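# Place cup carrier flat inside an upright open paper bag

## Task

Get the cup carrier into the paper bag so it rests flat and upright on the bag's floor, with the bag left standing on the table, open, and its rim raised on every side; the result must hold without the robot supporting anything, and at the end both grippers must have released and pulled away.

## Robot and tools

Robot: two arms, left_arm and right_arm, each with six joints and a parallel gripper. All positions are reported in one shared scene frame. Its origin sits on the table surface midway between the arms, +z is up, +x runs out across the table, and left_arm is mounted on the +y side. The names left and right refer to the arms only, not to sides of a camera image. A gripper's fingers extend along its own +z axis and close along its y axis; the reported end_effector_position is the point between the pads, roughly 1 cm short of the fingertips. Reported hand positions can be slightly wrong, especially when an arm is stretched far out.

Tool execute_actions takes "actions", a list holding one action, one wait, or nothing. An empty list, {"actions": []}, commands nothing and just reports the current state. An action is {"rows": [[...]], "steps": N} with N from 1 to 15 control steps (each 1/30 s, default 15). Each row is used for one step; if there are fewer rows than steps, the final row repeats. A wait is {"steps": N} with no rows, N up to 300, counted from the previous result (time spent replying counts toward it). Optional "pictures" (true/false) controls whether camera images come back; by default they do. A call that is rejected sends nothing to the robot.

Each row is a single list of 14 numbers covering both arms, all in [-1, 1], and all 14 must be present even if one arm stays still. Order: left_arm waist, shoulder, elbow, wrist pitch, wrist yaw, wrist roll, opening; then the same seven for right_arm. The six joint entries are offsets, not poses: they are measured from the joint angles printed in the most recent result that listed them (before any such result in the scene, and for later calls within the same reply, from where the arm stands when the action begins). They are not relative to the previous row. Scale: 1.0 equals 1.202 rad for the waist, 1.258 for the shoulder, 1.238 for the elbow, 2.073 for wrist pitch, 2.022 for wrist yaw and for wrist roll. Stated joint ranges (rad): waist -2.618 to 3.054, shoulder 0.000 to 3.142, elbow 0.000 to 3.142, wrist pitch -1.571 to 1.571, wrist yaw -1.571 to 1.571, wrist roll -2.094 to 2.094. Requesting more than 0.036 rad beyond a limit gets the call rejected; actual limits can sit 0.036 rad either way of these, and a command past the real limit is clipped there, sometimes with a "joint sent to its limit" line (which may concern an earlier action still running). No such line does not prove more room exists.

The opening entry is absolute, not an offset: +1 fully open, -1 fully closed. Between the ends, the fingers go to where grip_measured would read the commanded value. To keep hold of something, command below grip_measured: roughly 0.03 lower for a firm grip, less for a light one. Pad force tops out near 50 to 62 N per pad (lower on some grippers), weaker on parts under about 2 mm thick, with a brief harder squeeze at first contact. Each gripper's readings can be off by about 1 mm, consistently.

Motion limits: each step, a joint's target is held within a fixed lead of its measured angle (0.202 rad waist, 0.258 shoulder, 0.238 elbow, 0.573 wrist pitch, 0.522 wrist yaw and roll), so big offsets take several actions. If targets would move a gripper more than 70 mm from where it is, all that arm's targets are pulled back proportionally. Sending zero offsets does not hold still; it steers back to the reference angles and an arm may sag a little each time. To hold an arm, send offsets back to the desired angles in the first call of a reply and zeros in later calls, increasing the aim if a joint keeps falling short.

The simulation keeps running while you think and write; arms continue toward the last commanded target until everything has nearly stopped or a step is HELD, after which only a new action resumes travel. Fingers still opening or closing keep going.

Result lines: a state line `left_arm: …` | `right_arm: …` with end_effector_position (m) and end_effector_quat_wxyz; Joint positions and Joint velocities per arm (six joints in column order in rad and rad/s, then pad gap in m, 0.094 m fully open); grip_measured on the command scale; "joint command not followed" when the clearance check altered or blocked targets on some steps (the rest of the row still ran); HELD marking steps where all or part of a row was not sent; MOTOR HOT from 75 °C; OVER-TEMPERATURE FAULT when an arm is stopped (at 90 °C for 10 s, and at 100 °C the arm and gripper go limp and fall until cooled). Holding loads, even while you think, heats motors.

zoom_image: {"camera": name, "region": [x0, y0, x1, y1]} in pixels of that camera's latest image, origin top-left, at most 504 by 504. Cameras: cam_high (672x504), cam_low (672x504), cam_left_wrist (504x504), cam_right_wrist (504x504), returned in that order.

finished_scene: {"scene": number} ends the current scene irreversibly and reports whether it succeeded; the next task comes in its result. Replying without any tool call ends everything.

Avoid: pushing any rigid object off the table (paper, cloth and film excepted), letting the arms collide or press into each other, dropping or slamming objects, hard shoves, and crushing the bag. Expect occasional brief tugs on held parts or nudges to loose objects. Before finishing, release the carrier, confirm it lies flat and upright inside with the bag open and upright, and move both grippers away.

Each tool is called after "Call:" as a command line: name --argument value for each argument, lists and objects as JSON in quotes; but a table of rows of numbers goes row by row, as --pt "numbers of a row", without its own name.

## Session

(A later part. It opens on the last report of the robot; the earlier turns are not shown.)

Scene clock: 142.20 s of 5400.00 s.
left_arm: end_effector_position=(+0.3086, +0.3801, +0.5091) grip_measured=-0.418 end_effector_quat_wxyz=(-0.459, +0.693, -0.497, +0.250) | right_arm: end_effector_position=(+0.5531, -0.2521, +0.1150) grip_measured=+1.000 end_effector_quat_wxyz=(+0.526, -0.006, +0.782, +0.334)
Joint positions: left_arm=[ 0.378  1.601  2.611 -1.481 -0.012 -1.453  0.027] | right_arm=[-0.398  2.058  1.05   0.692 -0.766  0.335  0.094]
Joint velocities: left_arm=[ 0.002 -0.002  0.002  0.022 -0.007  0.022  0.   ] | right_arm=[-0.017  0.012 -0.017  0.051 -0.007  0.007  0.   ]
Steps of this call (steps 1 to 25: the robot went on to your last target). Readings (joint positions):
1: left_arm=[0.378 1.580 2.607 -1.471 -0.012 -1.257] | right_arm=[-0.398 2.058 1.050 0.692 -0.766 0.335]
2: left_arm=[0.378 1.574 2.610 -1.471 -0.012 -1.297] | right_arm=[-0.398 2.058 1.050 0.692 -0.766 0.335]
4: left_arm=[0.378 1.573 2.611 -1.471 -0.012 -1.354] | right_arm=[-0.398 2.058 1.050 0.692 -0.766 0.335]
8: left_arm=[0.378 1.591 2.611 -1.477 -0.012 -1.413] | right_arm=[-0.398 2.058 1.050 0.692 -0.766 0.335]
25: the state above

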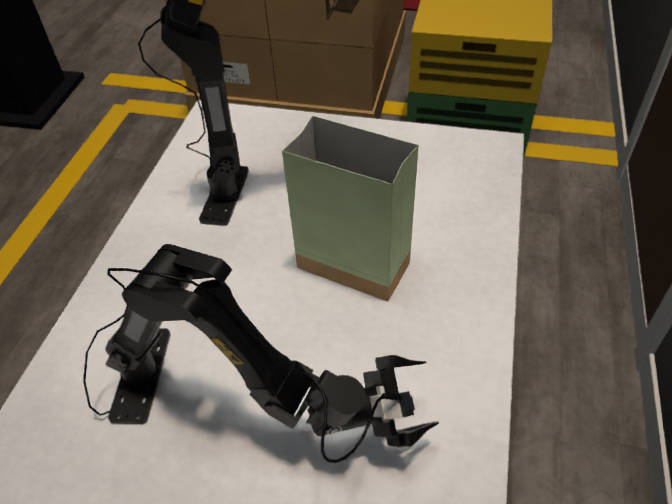

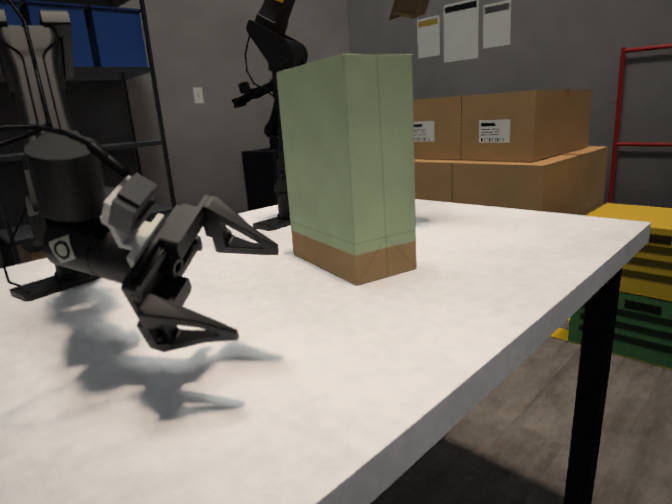

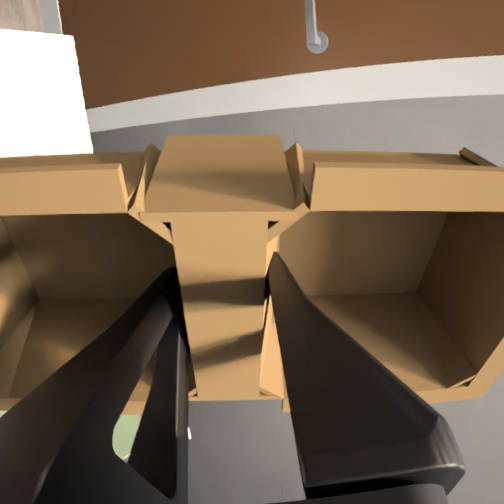

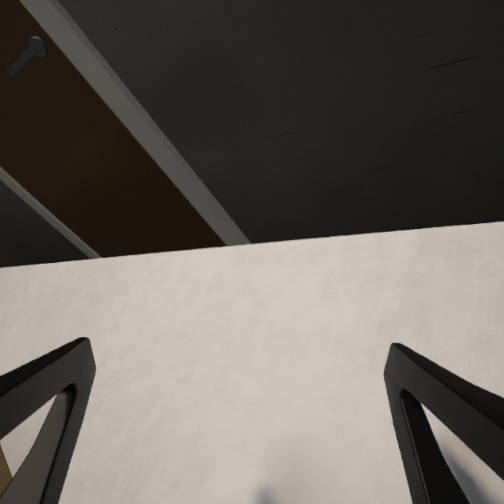

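Call:
execute_actions --actions '[{"rows":[[-0.04,0,0,0,0,0,-0.48,0,0,0,0,0,0,1],[-0.09,0,0,0,0,0,-0.48,0,0,0,0,0,0,1],[-0.15,0,0,0,0,0,-0.48,0,0,0,0,0,0,1],[-0.21,0,0,0,0,0,-0.48,0,0,0,0,0,0,1],[-0.27,0,0,0,0,0,-0.48,0,0,0,0,0,0,1],[-0.33,0,0,0,0,0,-0.48,0,0,0,0,0,0,1],[-0.39,0,0,0,0,0,-0.48,0,0,0,0,0,0,1],[-0.45,0,0,0,0,0,-0.48,0,0,0,0,0,0,1],[-0.51,0.02,0,0,0,0,-0.48,0,0,0,0,0,0,1],[-0.57,0.04,0,0,0,0,-0.48,0,0,0,0,0,0,1],[-0.62,0.06,0,0,0,0,-0.48,0,0,0,0,0,0,1],[-0.65,0.08,0,-0.01,0,0,-0.48,0,0,0,0,0,0,1],[-0.67,0.1,-0.01,-0.02,0,0,-0.48,0,0,0,0,0,0,1],[-0.67,0.11,-0.02,-0.025,0,0,-0.48,0,0,0,0,0,0,1]],"steps":15}]' --pictures false

Call:
execute_actions --actions '[{"steps":25}]'

Call:
zoom_image --camera "cam_high" --region '[250,20,470,240]'

Scene clock: 155.90 s of 5400.00 s.
left_arm: end_effector_position=(+0.3524, +0.1118, +0.4750) grip_measured=-0.419 end_effector_quat_wxyz=(+0.293, -0.458, +0.751, -0.375) | right_arm: end_effector_position=(+0.5531, -0.2521, +0.1150) grip_measured=+1.000 end_effector_quat_wxyz=(+0.526, -0.006, +0.782, +0.334)
Joint positions: left_arm=[-0.417  1.697  2.611 -1.494  0.002 -1.454  0.027] | right_arm=[-0.398  2.058  1.05   0.692 -0.766  0.335  0.094]
Joint velocities: left_arm=[-0.379  0.681 -0.017 -0.168  0.11  -0.066  0.   ] | right_arm=[-0.002  0.002  0.002  0.007  0.066 -0.007  0.   ]
Steps of this call (steps 1 to 15: the robot went on to your last target; steps 16 to 90: nothing new was sent; then 10.20 s passed at rest; steps 91 to 105: all 15 steps of this action). Readings (joint positions):
91: left_arm=[0.371 1.601 2.611 -1.481 -0.015 -1.453] | right_arm=[-0.398 2.058 1.050 0.692 -0.766 0.335]
92: left_arm=[0.348 1.601 2.611 -1.481 -0.021 -1.453] | right_arm=[-0.398 2.058 1.050 0.692 -0.766 0.335]
94: left_arm=[0.247 1.601 2.611 -1.481 -0.028 -1.454] | right_arm=[-0.398 2.058 1.050 0.692 -0.766 0.335]
98: left_arm=[-0.041 1.604 2.611 -1.481 -0.020 -1.454] | right_arm=[-0.398 2.058 1.050 0.692 -0.766 0.335]
105: the state above

Scene clock: 156.73 s of 5400.00 s.
left_arm: end_effector_position=(+0.3674, +0.1024, +0.4386) grip_measured=-0.419 end_effector_quat_wxyz=(+0.258, -0.469, +0.776, -0.333) | right_arm: end_effector_position=(+0.5531, -0.2521, +0.1150) grip_measured=+1.000 end_effector_quat_wxyz=(+0.526, -0.006, +0.782, +0.334)
Joint positions: left_arm=[-0.426  1.757  2.584 -1.528  0.001 -1.454  0.027] | right_arm=[-0.398  2.058  1.05   0.692 -0.766  0.335  0.094]
Joint velocities: left_arm=[-0.002  0.007  0.007 -0.051  0.022 -0.007  0.001] | right_arm=[ 0.007  0.002  0.012 -0.007 -0.051 -0.007  0.   ]
Steps of this call (steps 1 to 25: the robot went on to your last target). Readings (joint positions):
1: left_arm=[-0.425 1.718 2.608 -1.499 0.004 -1.454] | right_arm=[-0.398 2.058 1.050 0.692 -0.766 0.335]
2: left_arm=[-0.426 1.736 2.602 -1.504 0.004 -1.454] | right_arm=[-0.398 2.058 1.050 0.692 -0.766 0.335]
4: left_arm=[-0.426 1.761 2.590 -1.515 0.002 -1.454] | right_arm=[-0.398 2.058 1.050 0.692 -0.766 0.335]
8: left_arm=[-0.426 1.771 2.584 -1.528 0.002 -1.454] | right_arm=[-0.398 2.058 1.050 0.692 -0.766 0.335]
25: the state above

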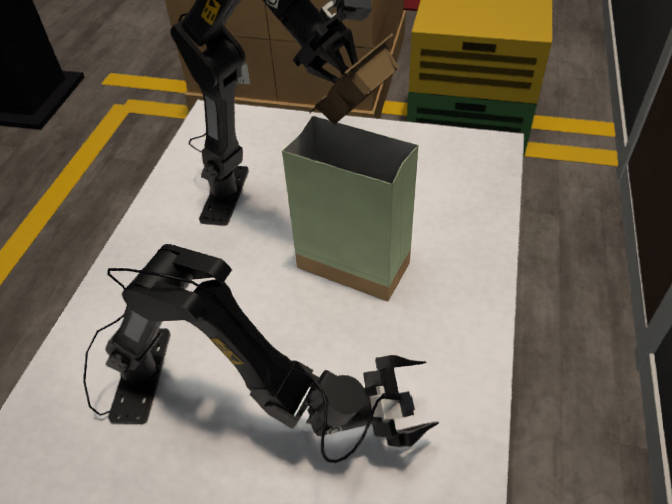

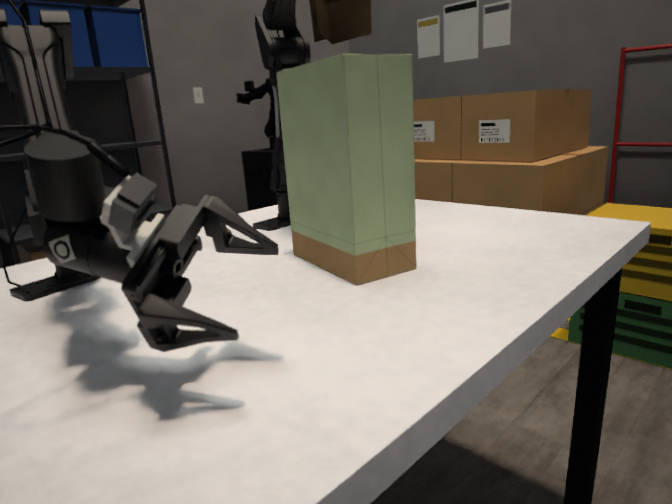

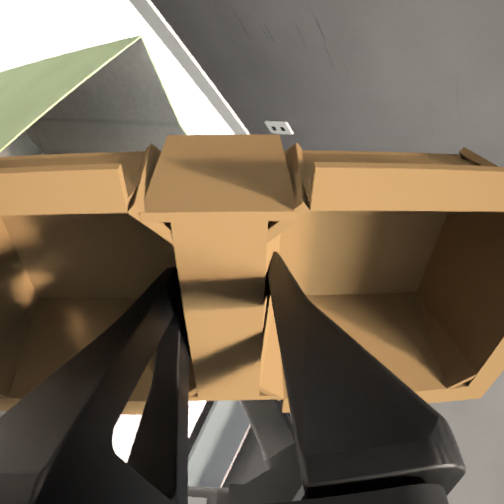

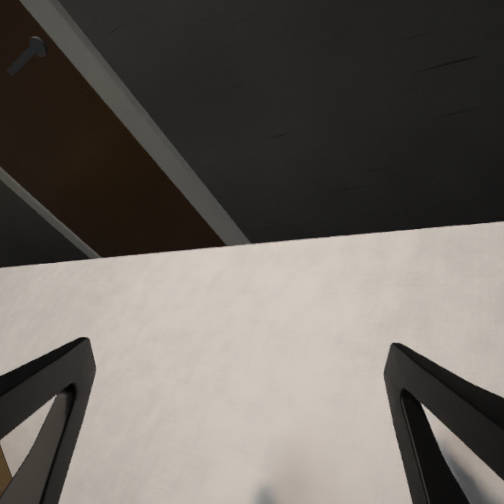

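Region (250, 20, 470, 240) of cam_high's 672x504 image, scaled by 2.291, with more detail than that image has.

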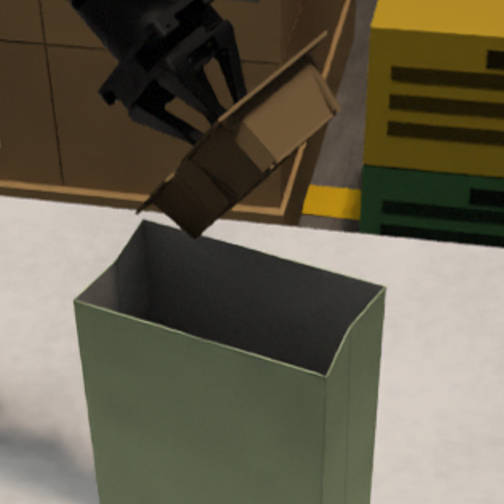

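Call:
execute_actions --actions '[{"rows":[[0,0,0,0,0,-0.02,-0.48,0,0,0,0,0,0,1],[0,0,0,0,0,-0.04,-0.48,0,0,0,0,0,0,1],[0,0,0,0,0,-0.06,-0.48,0,0,0,0,0,0,1],[0,0,0,0,0,-0.08,-0.48,0,0,0,0,0,0,1],[0,0.01,0,0,0,-0.1,-0.48,0,0,0,0,0,0,1],[0,0.02,-0.01,0,0,-0.105,-0.48,0,0,0,0,0,0,1],[0,0.02,-0.02,0,0,-0.105,-0.48,0,0,0,0,0,0,1],[0,0.02,-0.03,0,0,-0.105,-0.48,0,0,0,0,0,0,1],[0,0.02,-0.04,0,0,-0.105,-0.48,0,0,0,0,0,0,1],[0,0.02,-0.05,0,0,-0.105,-0.48,0,0,0,0,0,0,1]],"steps":15}]' --pictures false

Call:
execute_actions --actions '[{"steps":12}]'

Call:
zoom_image --camera "cam_high" --region '[250,20,470,240]'

Call:
zoom_image --camera "cam_low" --region '[250,0,450,100]'

Scene clock: 168.20 s of 5400.00 s.
left_arm: end_effector_position=(+0.3769, +0.0988, +0.4141) grip_measured=-0.418 end_effector_quat_wxyz=(+0.206, -0.552, +0.739, -0.328) | right_arm: end_effector_position=(+0.5531, -0.2521, +0.1150) grip_measured=+1.000 end_effector_quat_wxyz=(+0.526, -0.006, +0.782, +0.334)
Joint positions: left_arm=[-0.426  1.783  2.536 -1.529  0.001 -1.65   0.027] | right_arm=[-0.398  2.058  1.05   0.692 -0.766  0.335  0.094]
Joint velocities: left_arm=[-0.007  0.12  -0.071 -0.007  0.037 -0.081 -0.001] | right_arm=[-0.007 -0.002  0.002 -0.007  0.022  0.066  0.   ]
Steps of this call (steps 1 to 15: the robot went on to your last target; steps 16 to 90: nothing new was sent; then 7.97 s passed at rest; steps 91 to 105: all 15 steps of this action). Readings (joint positions):
91: left_arm=[-0.426 1.757 2.584 -1.528 0.001 -1.459] | right_arm=[-0.398 2.058 1.050 0.692 -0.766 0.335]
92: left_arm=[-0.426 1.757 2.584 -1.528 0.001 -1.472] | right_arm=[-0.398 2.058 1.050 0.692 -0.766 0.335]
94: left_arm=[-0.426 1.757 2.584 -1.528 0.001 -1.513] | right_arm=[-0.398 2.058 1.050 0.692 -0.766 0.335]
98: left_arm=[-0.426 1.763 2.581 -1.528 0.001 -1.600] | right_arm=[-0.398 2.058 1.050 0.692 -0.766 0.335]
105: the state above

Scene clock: 168.60 s of 5400.00 s.
left_arm: end_effector_position=(+0.3784, +0.0982, +0.4113) grip_measured=-0.418 end_effector_quat_wxyz=(+0.202, -0.557, +0.736, -0.326) | right_arm: end_effector_position=(+0.5531, -0.2521, +0.1150) grip_measured=+1.000 end_effector_quat_wxyz=(+0.526, -0.006, +0.782, +0.334)
Joint positions: left_arm=[-0.426  1.788  2.533 -1.529  0.001 -1.662  0.027] | right_arm=[-0.398  2.058  1.05   0.692 -0.766  0.335  0.094]
Joint velocities: left_arm=[-0.007 -0.007 -0.022 -0.007  0.007 -0.022  0.001] | right_arm=[-0.002 -0.007 -0.007 -0.007 -0.007 -0.037  0.   ]
Steps of this call (steps 1 to 12: the robot went on to your last target). Readings (joint positions):
1: left_arm=[-0.426 1.786 2.535 -1.529 0.001 -1.653] | right_arm=[-0.398 2.058 1.050 0.692 -0.766 0.335]
2: left_arm=[-0.426 1.787 2.534 -1.529 0.001 -1.655] | right_arm=[-0.398 2.058 1.050 0.692 -0.766 0.335]
4: left_arm=[-0.426 1.788 2.533 -1.529 0.001 -1.658] | right_arm=[-0.398 2.058 1.050 0.692 -0.766 0.335]
8: left_arm=[-0.426 1.788 2.533 -1.529 0.001 -1.661] | right_arm=[-0.398 2.058 1.050 0.692 -0.766 0.335]
12: the state above

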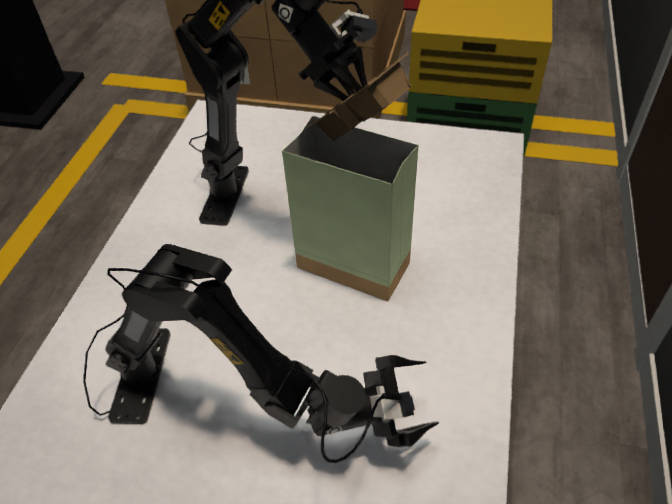

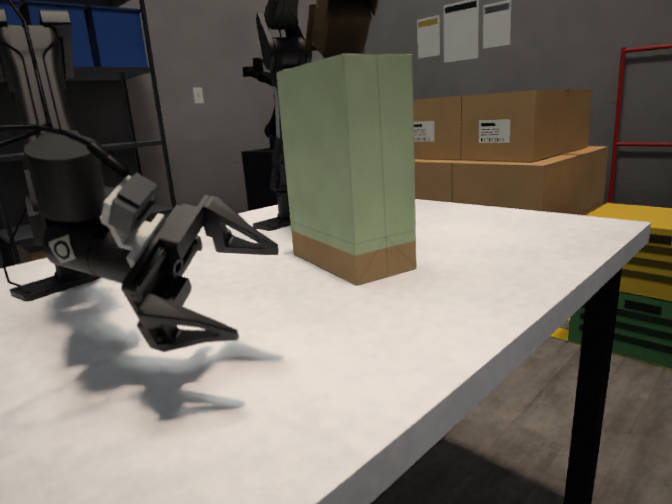

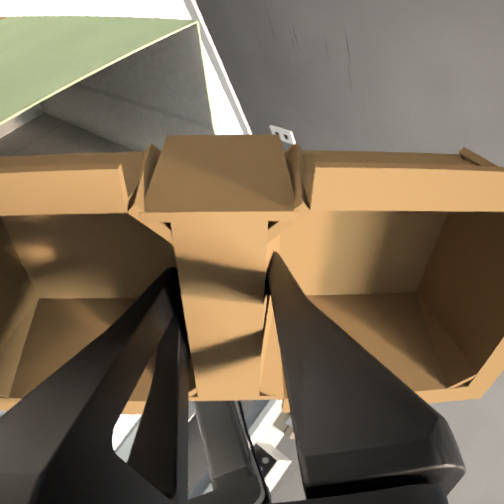

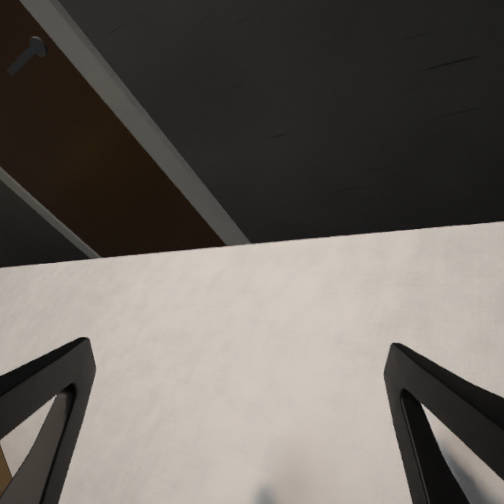

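Region (250, 20, 470, 240) of cam_high's 672x504 image, scaled by 2.291, with more detail than that image has.

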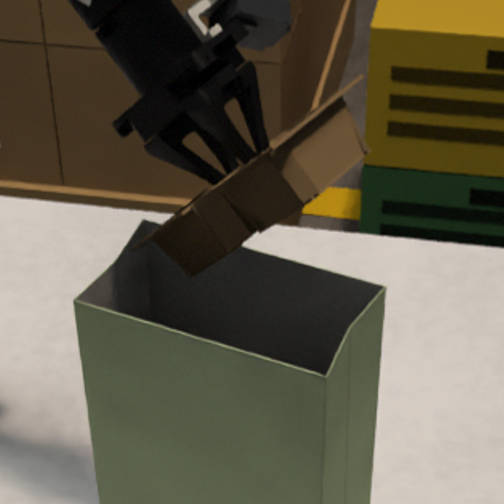

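Region (250, 0, 450, 100) of cam_low's 672x504 image, scaled by 2.520, with more detail than that image has.

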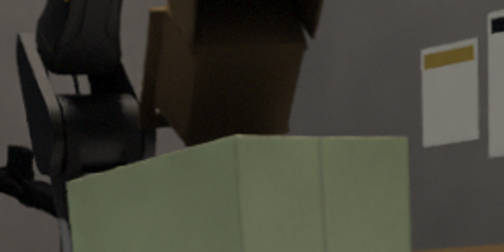

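Call:
execute_actions --actions '[{"rows":[[0,0,-0.01,0,0,0,-0.48,0,0,0,0,0,0,1],[0,0,-0.02,0,0,0,-0.48,0,0,0,0,0,0,1],[0,0,-0.03,0,0,0,-0.48,0,0,0,0,0,0,1],[0,0,-0.04,0,0,0,-0.48,0,0,0,0,0,0,1],[0,0,-0.05,0,0,0,-0.48,0,0,0,0,0,0,1],[0,0,-0.06,0,0,0,-0.48,0,0,0,0,0,0,1],[0,0,-0.07,0,0,0,-0.48,0,0,0,0,0,0,1],[0,0,-0.08,0,0,0,-0.48,0,0,0,0,0,0,1],[0,0,-0.09,0,0,0,-0.48,0,0,0,0,0,0,1],[0,0,-0.1,0,0,0,-0.48,0,0,0,0,0,0,1]],"steps":15}]' --pictures false

Call:
execute_actions --actions '[{"steps":10}]'

Call:
zoom_image --camera "cam_high" --region '[270,50,430,210]'

Scene clock: 184.80 s of 5400.00 s.
left_arm: end_effector_position=(+0.3812, +0.0971, +0.3740) grip_measured=-0.418 end_effector_quat_wxyz=(+0.173, -0.570, +0.753, -0.280) | right_arm: end_effector_position=(+0.5531, -0.2521, +0.1150) grip_measured=+1.000 end_effector_quat_wxyz=(+0.526, -0.006, +0.782, +0.334)
Joint positions: left_arm=[-0.426  1.793  2.422 -1.529  0.002 -1.663  0.027] | right_arm=[-0.398  2.058  1.05   0.692 -0.766  0.335  0.094]
Joint velocities: left_arm=[ 0.007  0.002 -0.022 -0.051 -0.007 -0.022  0.   ] | right_arm=[ 0.017 -0.002 -0.002  0.051 -0.022  0.007  0.   ]
Steps of this call (steps 1 to 30: the robot went on to your last target; steps 31 to 90: nothing new was sent; then 12.70 s passed at rest; steps 91 to 105: all 15 steps of this action). Readings (joint positions):
91: left_arm=[-0.426 1.788 2.533 -1.529 0.001 -1.663] | right_arm=[-0.398 2.058 1.050 0.692 -0.766 0.335]
92: left_arm=[-0.426 1.788 2.533 -1.529 0.001 -1.663] | right_arm=[-0.398 2.058 1.050 0.692 -0.766 0.335]
94: left_arm=[-0.426 1.788 2.524 -1.528 0.001 -1.663] | right_arm=[-0.398 2.058 1.050 0.692 -0.766 0.335]
98: left_arm=[-0.426 1.788 2.474 -1.528 0.001 -1.663] | right_arm=[-0.398 2.058 1.050 0.692 -0.766 0.335]
105: the state above

Scene clock: 185.13 s of 5400.00 s.
left_arm: end_effector_position=(+0.3812, +0.0970, +0.3739) grip_measured=-0.418 end_effector_quat_wxyz=(+0.173, -0.570, +0.753, -0.280) | right_arm: end_effector_position=(+0.5531, -0.2521, +0.1150) grip_measured=+1.000 end_effector_quat_wxyz=(+0.526, -0.006, +0.782, +0.334)
Joint positions: left_arm=[-0.426  1.793  2.421 -1.529  0.002 -1.663  0.027] | right_arm=[-0.398  2.058  1.05   0.692 -0.766  0.335  0.094]
Joint velocities: left_arm=[ 0.007 -0.012 -0.012  0.007  0.037  0.007 -0.   ] | right_arm=[-0.002 -0.002 -0.012  0.007 -0.051  0.037  0.   ]
Steps of this call (steps 1 to 10: the robot went on to your last target). Readings (joint positions):
1: left_arm=[-0.426 1.793 2.421 -1.529 0.002 -1.663] | right_arm=[-0.398 2.058 1.050 0.692 -0.766 0.335]
2: left_arm=[-0.426 1.793 2.421 -1.529 0.002 -1.663] | right_arm=[-0.398 2.058 1.050 0.692 -0.766 0.335]
4: left_arm=[-0.426 1.793 2.421 -1.529 0.002 -1.663] | right_arm=[-0.398 2.058 1.050 0.692 -0.766 0.335]
8: left_arm=[-0.426 1.793 2.421 -1.529 0.002 -1.663] | right_arm=[-0.398 2.058 1.050 0.692 -0.766 0.335]
10: the state above

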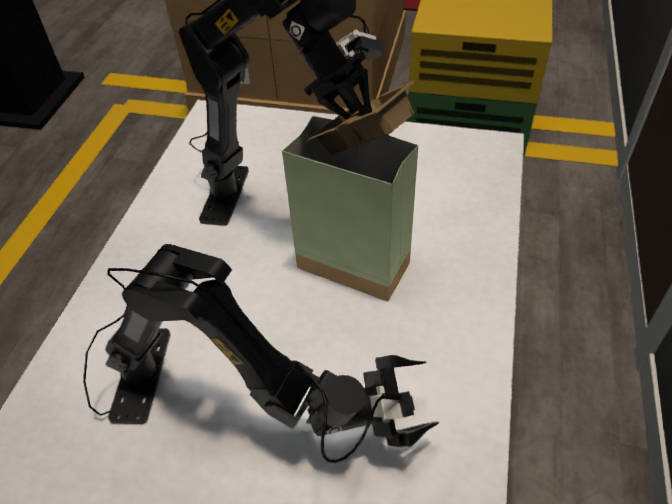

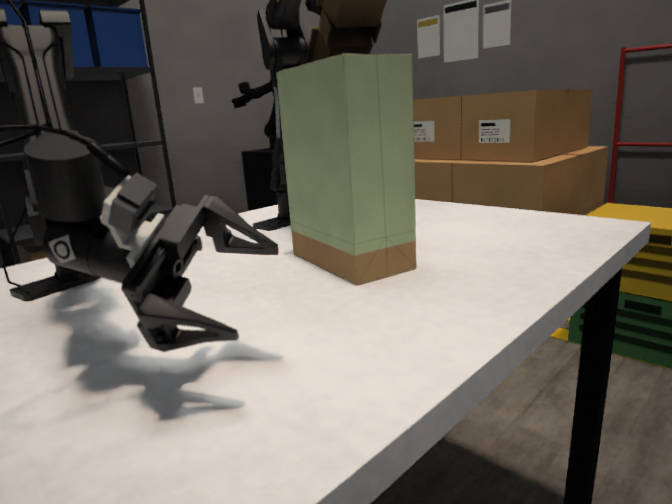

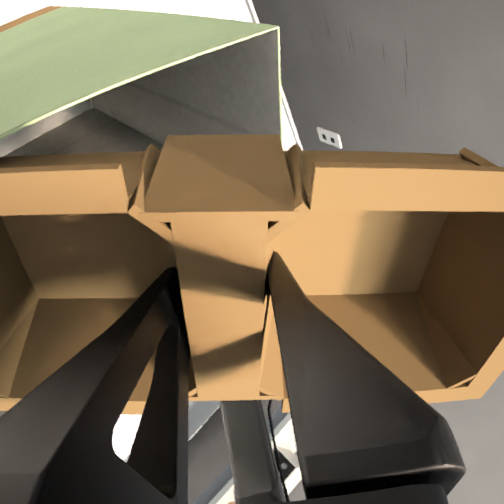

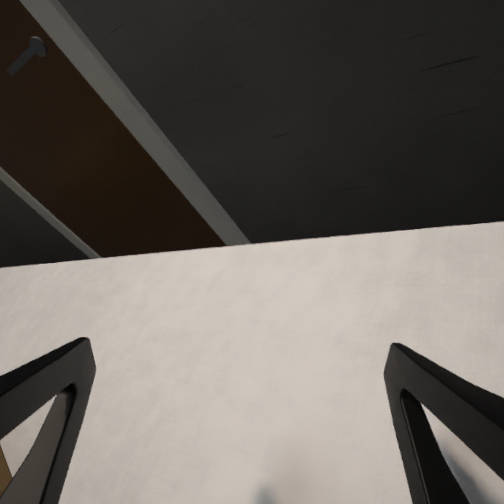

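Region (270, 50, 430, 210) of cam_high's 672x504 image, scaled by 3.150, with more detail than that image has.

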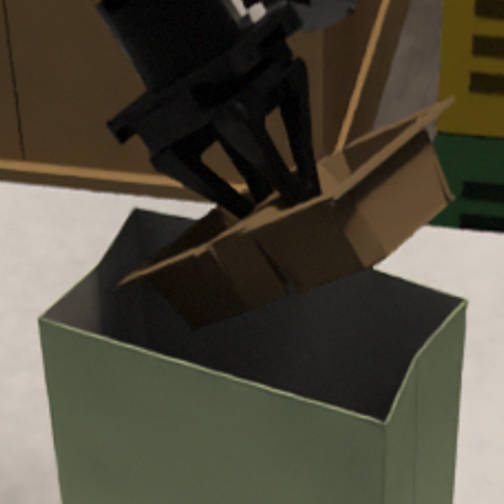

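Call:
execute_actions --actions '[]'

Scene clock: 214.40 s of 5400.00 s.
left_arm: end_effector_position=(+0.3812, +0.0970, +0.3739) grip_measured=-0.418 end_effector_quat_wxyz=(+0.173, -0.570, +0.753, -0.280) | right_arm: end_effector_position=(+0.5531, -0.2521, +0.1150) grip_measured=+1.000 end_effector_quat_wxyz=(+0.526, -0.006, +0.782, +0.334)
Joint positions: left_arm=[-0.426  1.793  2.421 -1.529  0.002 -1.663  0.027] | right_arm=[-0.398  2.058  1.05   0.692 -0.766  0.335  0.094]
Joint velocities: left_arm=[-0.017  0.002 -0.002  0.007 -0.125  0.037 -0.001] | right_arm=[-0.007 -0.012 -0.007  0.11   0.022 -0.007  0.   ]
Steps of this call (steps 1 to 15: the robot went on to your last target; steps 16 to 90: nothing new was sent; then 26.27 s passed at rest). Readings (joint positions):
1: left_arm=[-0.426 1.793 2.421 -1.529 0.002 -1.663] | right_arm=[-0.398 2.058 1.050 0.692 -0.766 0.335]
2: left_arm=[-0.426 1.793 2.421 -1.529 0.002 -1.663] | right_arm=[-0.398 2.058 1.050 0.692 -0.766 0.335]
4: left_arm=[-0.426 1.793 2.421 -1.529 0.002 -1.663] | right_arm=[-0.398 2.058 1.050 0.692 -0.766 0.335]
8: left_arm=[-0.426 1.793 2.421 -1.529 0.002 -1.663] | right_arm=[-0.398 2.058 1.050 0.692 -0.766 0.335]
90: the state above
All arms were judged still, so your last target was given up. Only a new action makes them travel on or press farther. Fingers that are still opening or closing keep moving.

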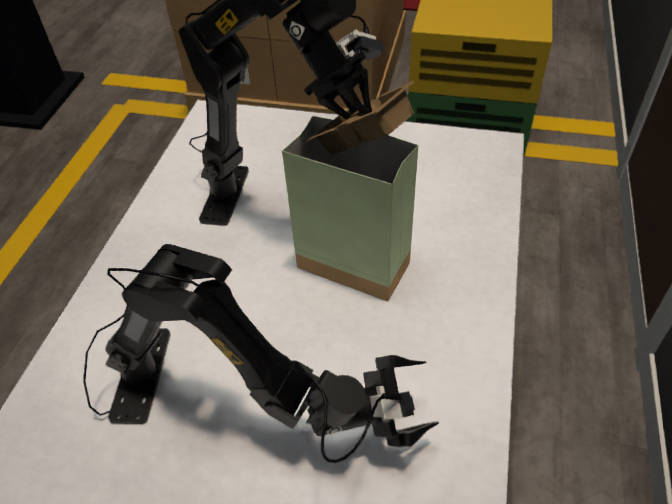

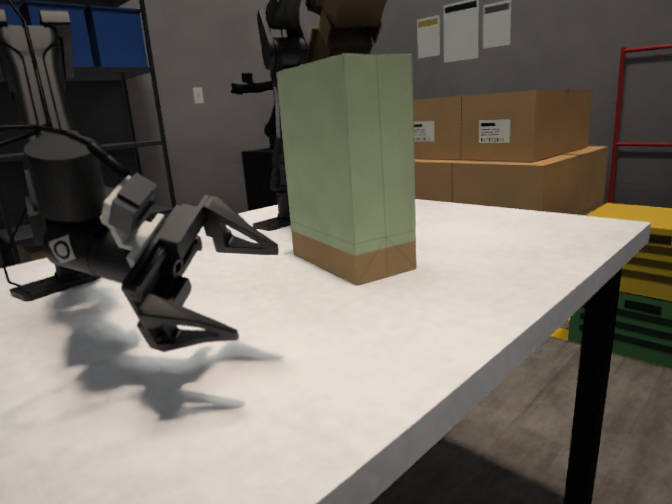

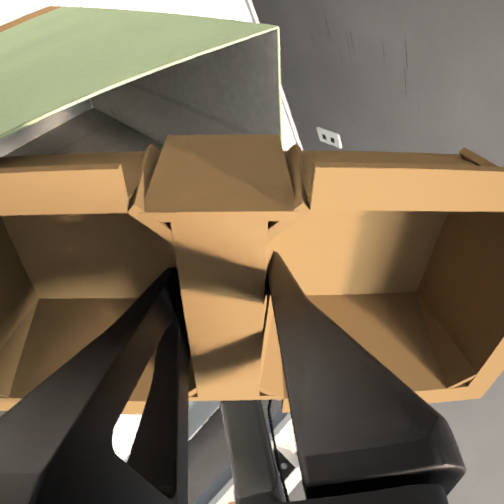

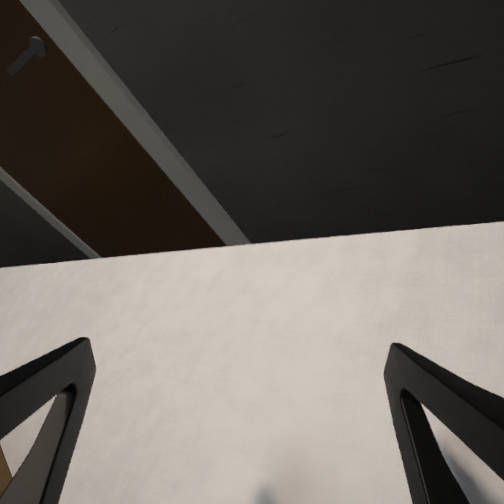

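Call:
execute_actions --actions '[{"rows":[[0,0,-0.01,0,0,0,-0.48,0,0,0,0,0,0,1],[0,0,-0.02,0,0,0,-0.48,0,0,0,0,0,0,1],[0,0,-0.03,0,0,0,-0.48,0,0,0,0,0,0,1],[0,0,-0.04,0,0,0,-0.48,0,0,0,0,0,0,1],[0,0,-0.05,0,0,0,-0.48,0,0,0,0,0,0,1],[0,0,-0.06,0,0,0,-0.48,0,0,0,0,0,0,1],[0,0,-0.07,0,0,0,-0.48,0,0,0,0,0,0,1],[0,0,-0.08,0,0,0,-0.48,0,0,0,0,0,0,1]]}]'

Call:
zoom_image --camera "cam_high" --region '[270,50,430,210]'

Scene clock: 222.23 s of 5400.00 s.
left_arm: end_effector_position=(+0.3811, +0.0970, +0.3452) grip_measured=-0.418 end_effector_quat_wxyz=(+0.150, -0.578, +0.764, -0.244) | right_arm: end_effector_position=(+0.5531, -0.2521, +0.1150) grip_measured=+1.000 end_effector_quat_wxyz=(+0.526, -0.006, +0.782, +0.334)
Joint positions: left_arm=[-0.426  1.797  2.335 -1.528  0.002 -1.663  0.027] | right_arm=[-0.398  2.058  1.05   0.692 -0.766  0.335  0.094]
Joint velocities: left_arm=[ 0.002 -0.002 -0.007 -0.007  0.007  0.022  0.001] | right_arm=[ 0.027 -0.002 -0.017  0.022  0.095 -0.007  0.   ]
Steps of this call (steps 1 to 90: nothing new was sent; then 4.33 s passed at rest; steps 91 to 105: all 15 steps of this action). Readings (joint positions):
91: left_arm=[-0.426 1.793 2.421 -1.529 0.002 -1.663] | right_arm=[-0.398 2.058 1.050 0.692 -0.766 0.335]
92: left_arm=[-0.426 1.793 2.421 -1.529 0.002 -1.663] | right_arm=[-0.398 2.058 1.050 0.692 -0.766 0.335]
94: left_arm=[-0.426 1.793 2.412 -1.529 0.002 -1.663] | right_arm=[-0.398 2.058 1.050 0.692 -0.766 0.335]
98: left_arm=[-0.426 1.793 2.363 -1.528 0.002 -1.663] | right_arm=[-0.398 2.058 1.050 0.692 -0.766 0.335]
105: the state above

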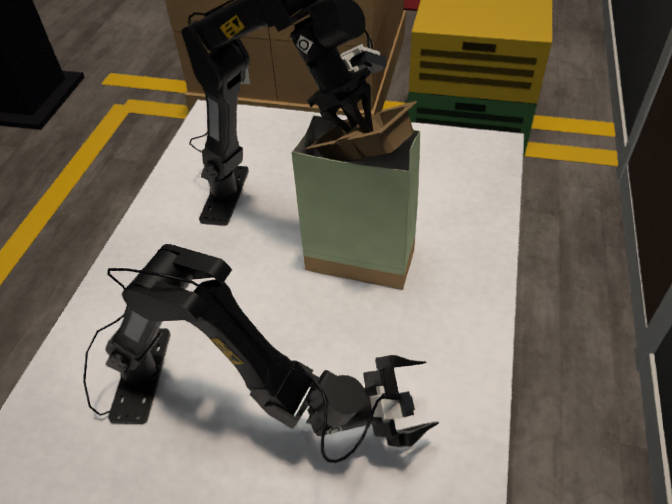

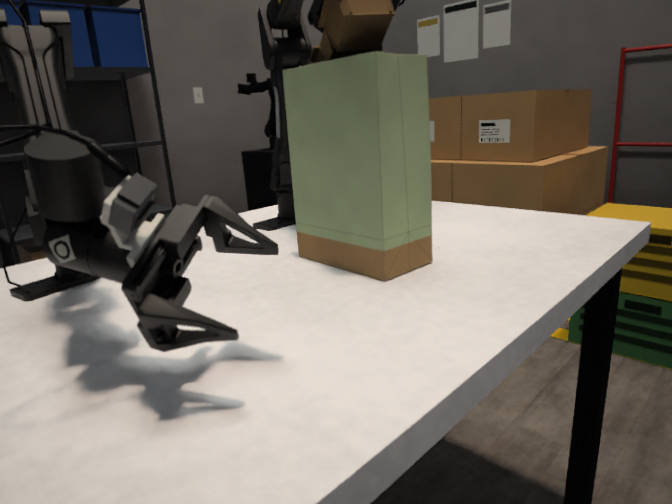

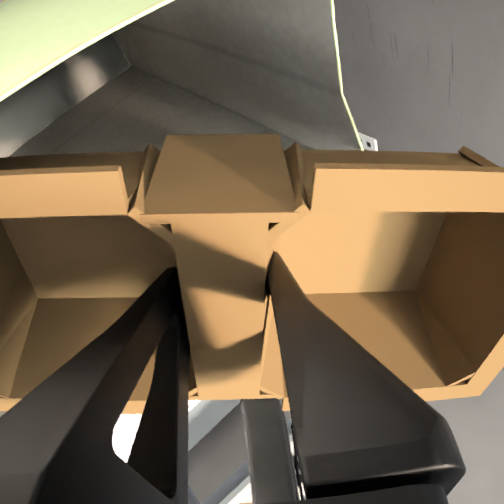

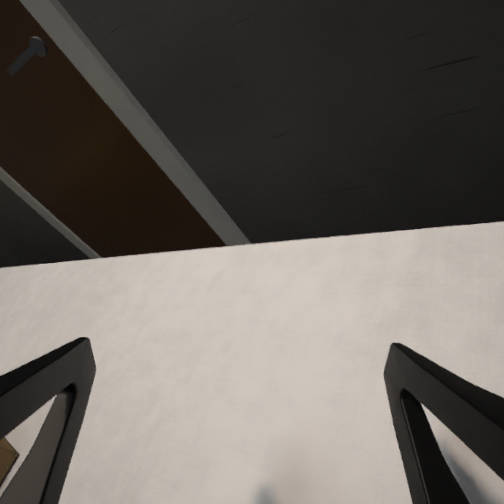

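Region (270, 50, 430, 210) of cam_high's 672x504 image, scaled by 3.150, with more detail than that image has.

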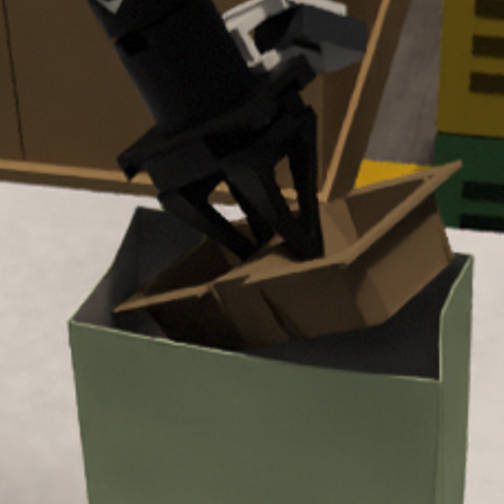

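Call:
execute_actions --actions '[{"rows":[[0,0,0.02,0,0,0,-0.48,0,0,0,0,0,0,1],[0,0,0.04,0,0,0,-0.48,0,0,0,0,0,0,1],[0,0,0.06,0,0,0,-0.48,0,0,0,0,0,0,1],[0,0,0.07,0,0,0,-0.48,0,0,0,0,0,0,1],[0,0,0.07,0,0,0,-0.48,0,0,0,0,0,0,1],[0.01,0,0.07,0,0,-0.02,-0.48,0,0,0,0,0,0,1],[0.02,0,0.07,0,0,-0.05,-0.48,0,0,0,0,0,0,1],[0.03,0,0.07,0,0,-0.08,-0.48,0,0,0,0,0,0,1],[0.04,0,0.07,0,0,-0.11,-0.48,0,0,0,0,0,0,1],[0.04,0,0.07,0,0,-0.14,-0.48,0,0,0,0,0,0,1],[0.04,0,0.07,0,0,-0.16,-0.48,0,0,0,0,0,0,1]]}]'

Call:
execute_actions --actions '[{"steps":15}]'

Call:
zoom_image --camera "cam_high" --region '[270,50,430,210]'

Scene clock: 243.23 s of 5400.00 s.
left_arm: end_effector_position=(+0.3891, +0.1124, +0.3611) grip_measured=-0.418 end_effector_quat_wxyz=(-0.133, +0.679, -0.665, +0.280) | right_arm: end_effector_position=(+0.5531, -0.2521, +0.1150) grip_measured=+1.000 end_effector_quat_wxyz=(+0.526, -0.006, +0.782, +0.334)
Joint positions: left_arm=[-0.381  1.803  2.393 -1.53   0.007 -1.915  0.027] | right_arm=[-0.398  2.058  1.05   0.692 -0.766  0.335  0.094]
Joint velocities: left_arm=[-0.012 -0.012 -0.007  0.051  0.022 -0.491  0.   ] | right_arm=[ 0.002 -0.002 -0.002 -0.095  0.066 -0.066  0.   ]
Steps of this call (steps 1 to 15: the robot went on to your last target; steps 16 to 90: nothing new was sent; then 17.50 s passed at rest; steps 91 to 105: all 15 steps of this action). Readings (joint positions):
91: left_arm=[-0.426 1.797 2.335 -1.528 0.002 -1.663] | right_arm=[-0.398 2.058 1.050 0.692 -0.766 0.335]
92: left_arm=[-0.426 1.797 2.337 -1.528 0.002 -1.663] | right_arm=[-0.398 2.058 1.050 0.692 -0.766 0.335]
94: left_arm=[-0.426 1.802 2.359 -1.530 0.002 -1.663] | right_arm=[-0.398 2.058 1.050 0.692 -0.766 0.335]
98: left_arm=[-0.419 1.803 2.392 -1.530 0.005 -1.708] | right_arm=[-0.398 2.058 1.050 0.692 -0.766 0.335]
105: the state above

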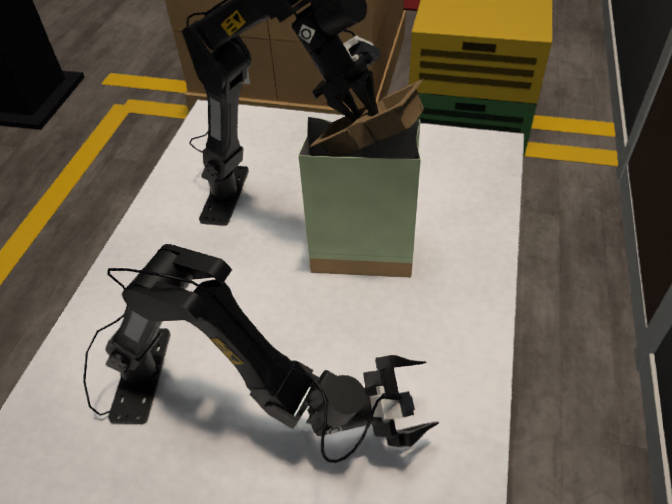

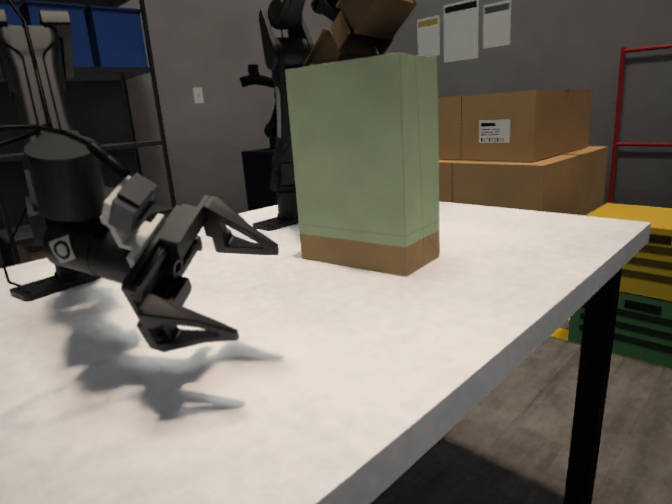

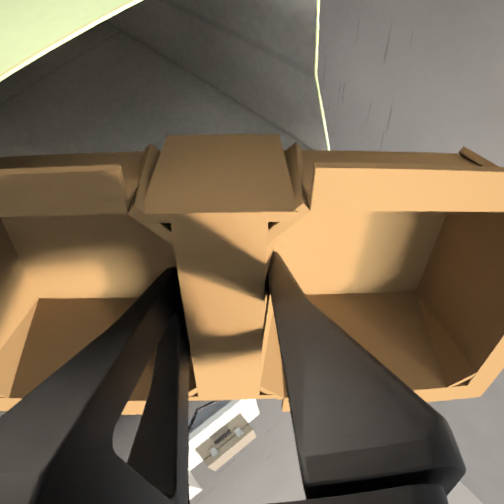

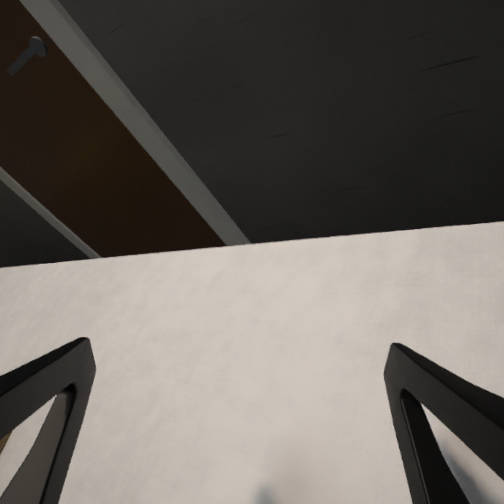

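Scene clock: 243.73 s of 5400.00 s.
left_arm: end_effector_position=(+0.3891, +0.1124, +0.3611) grip_measured=-0.418 end_effector_quat_wxyz=(-0.124, +0.700, -0.643, +0.285) | right_arm: end_effector_position=(+0.5531, -0.2521, +0.1150) grip_measured=+1.000 end_effector_quat_wxyz=(+0.526, -0.006, +0.782, +0.334)
Joint positions: left_arm=[-0.381  1.803  2.393 -1.53   0.007 -1.979  0.027] | right_arm=[-0.398  2.058  1.05   0.692 -0.766  0.335  0.094]
Joint velocities: left_arm=[ 0.007 -0.012  0.012 -0.037 -0.051 -0.051  0.001] | right_arm=[-0.012  0.002  0.017  0.022  0.007 -0.051  0.   ]
Steps of this call (steps 1 to 15: the robot went on to your last target). Readings (joint positions):
1: left_arm=[-0.381 1.803 2.393 -1.530 0.007 -1.928] | right_arm=[-0.398 2.058 1.050 0.692 -0.766 0.335]
2: left_arm=[-0.381 1.803 2.393 -1.530 0.007 -1.939] | right_arm=[-0.398 2.058 1.050 0.692 -0.766 0.335]
4: left_arm=[-0.381 1.803 2.393 -1.530 0.007 -1.954] | right_arm=[-0.398 2.058 1.050 0.692 -0.766 0.335]
8: left_arm=[-0.381 1.803 2.393 -1.530 0.007 -1.970] | right_arm=[-0.398 2.058 1.050 0.692 -0.766 0.335]
15: the state above

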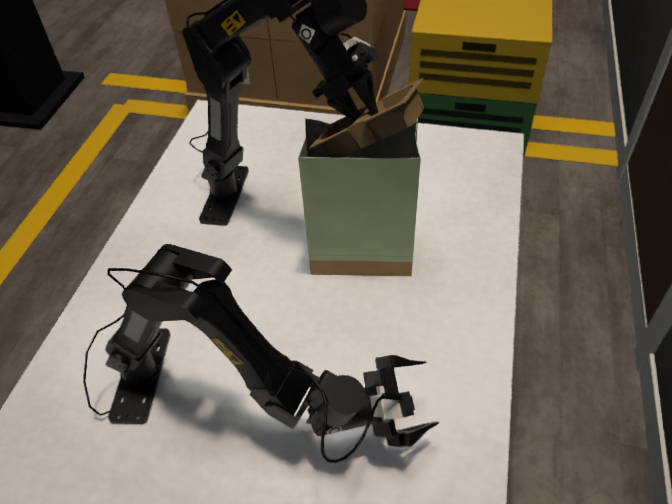

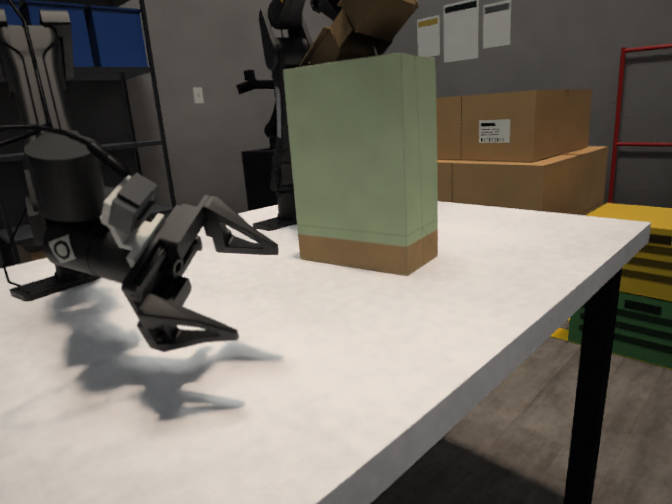

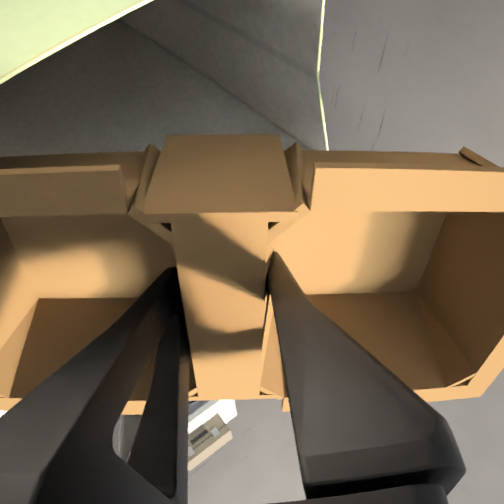

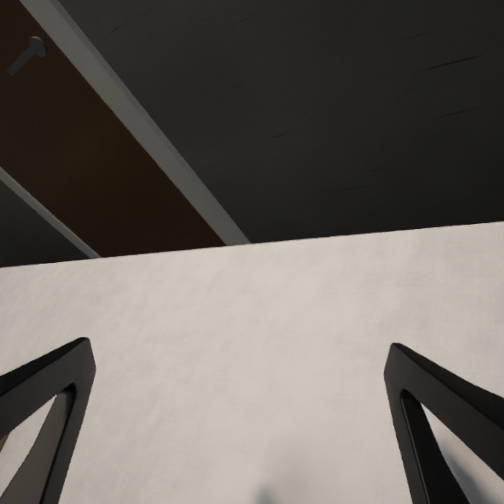

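Region (270, 50, 430, 210) of cam_high's 672x504 image, scaled by 3.150, with more detail than that image has.

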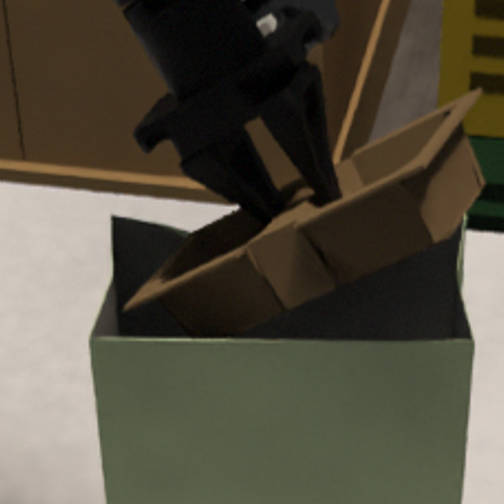

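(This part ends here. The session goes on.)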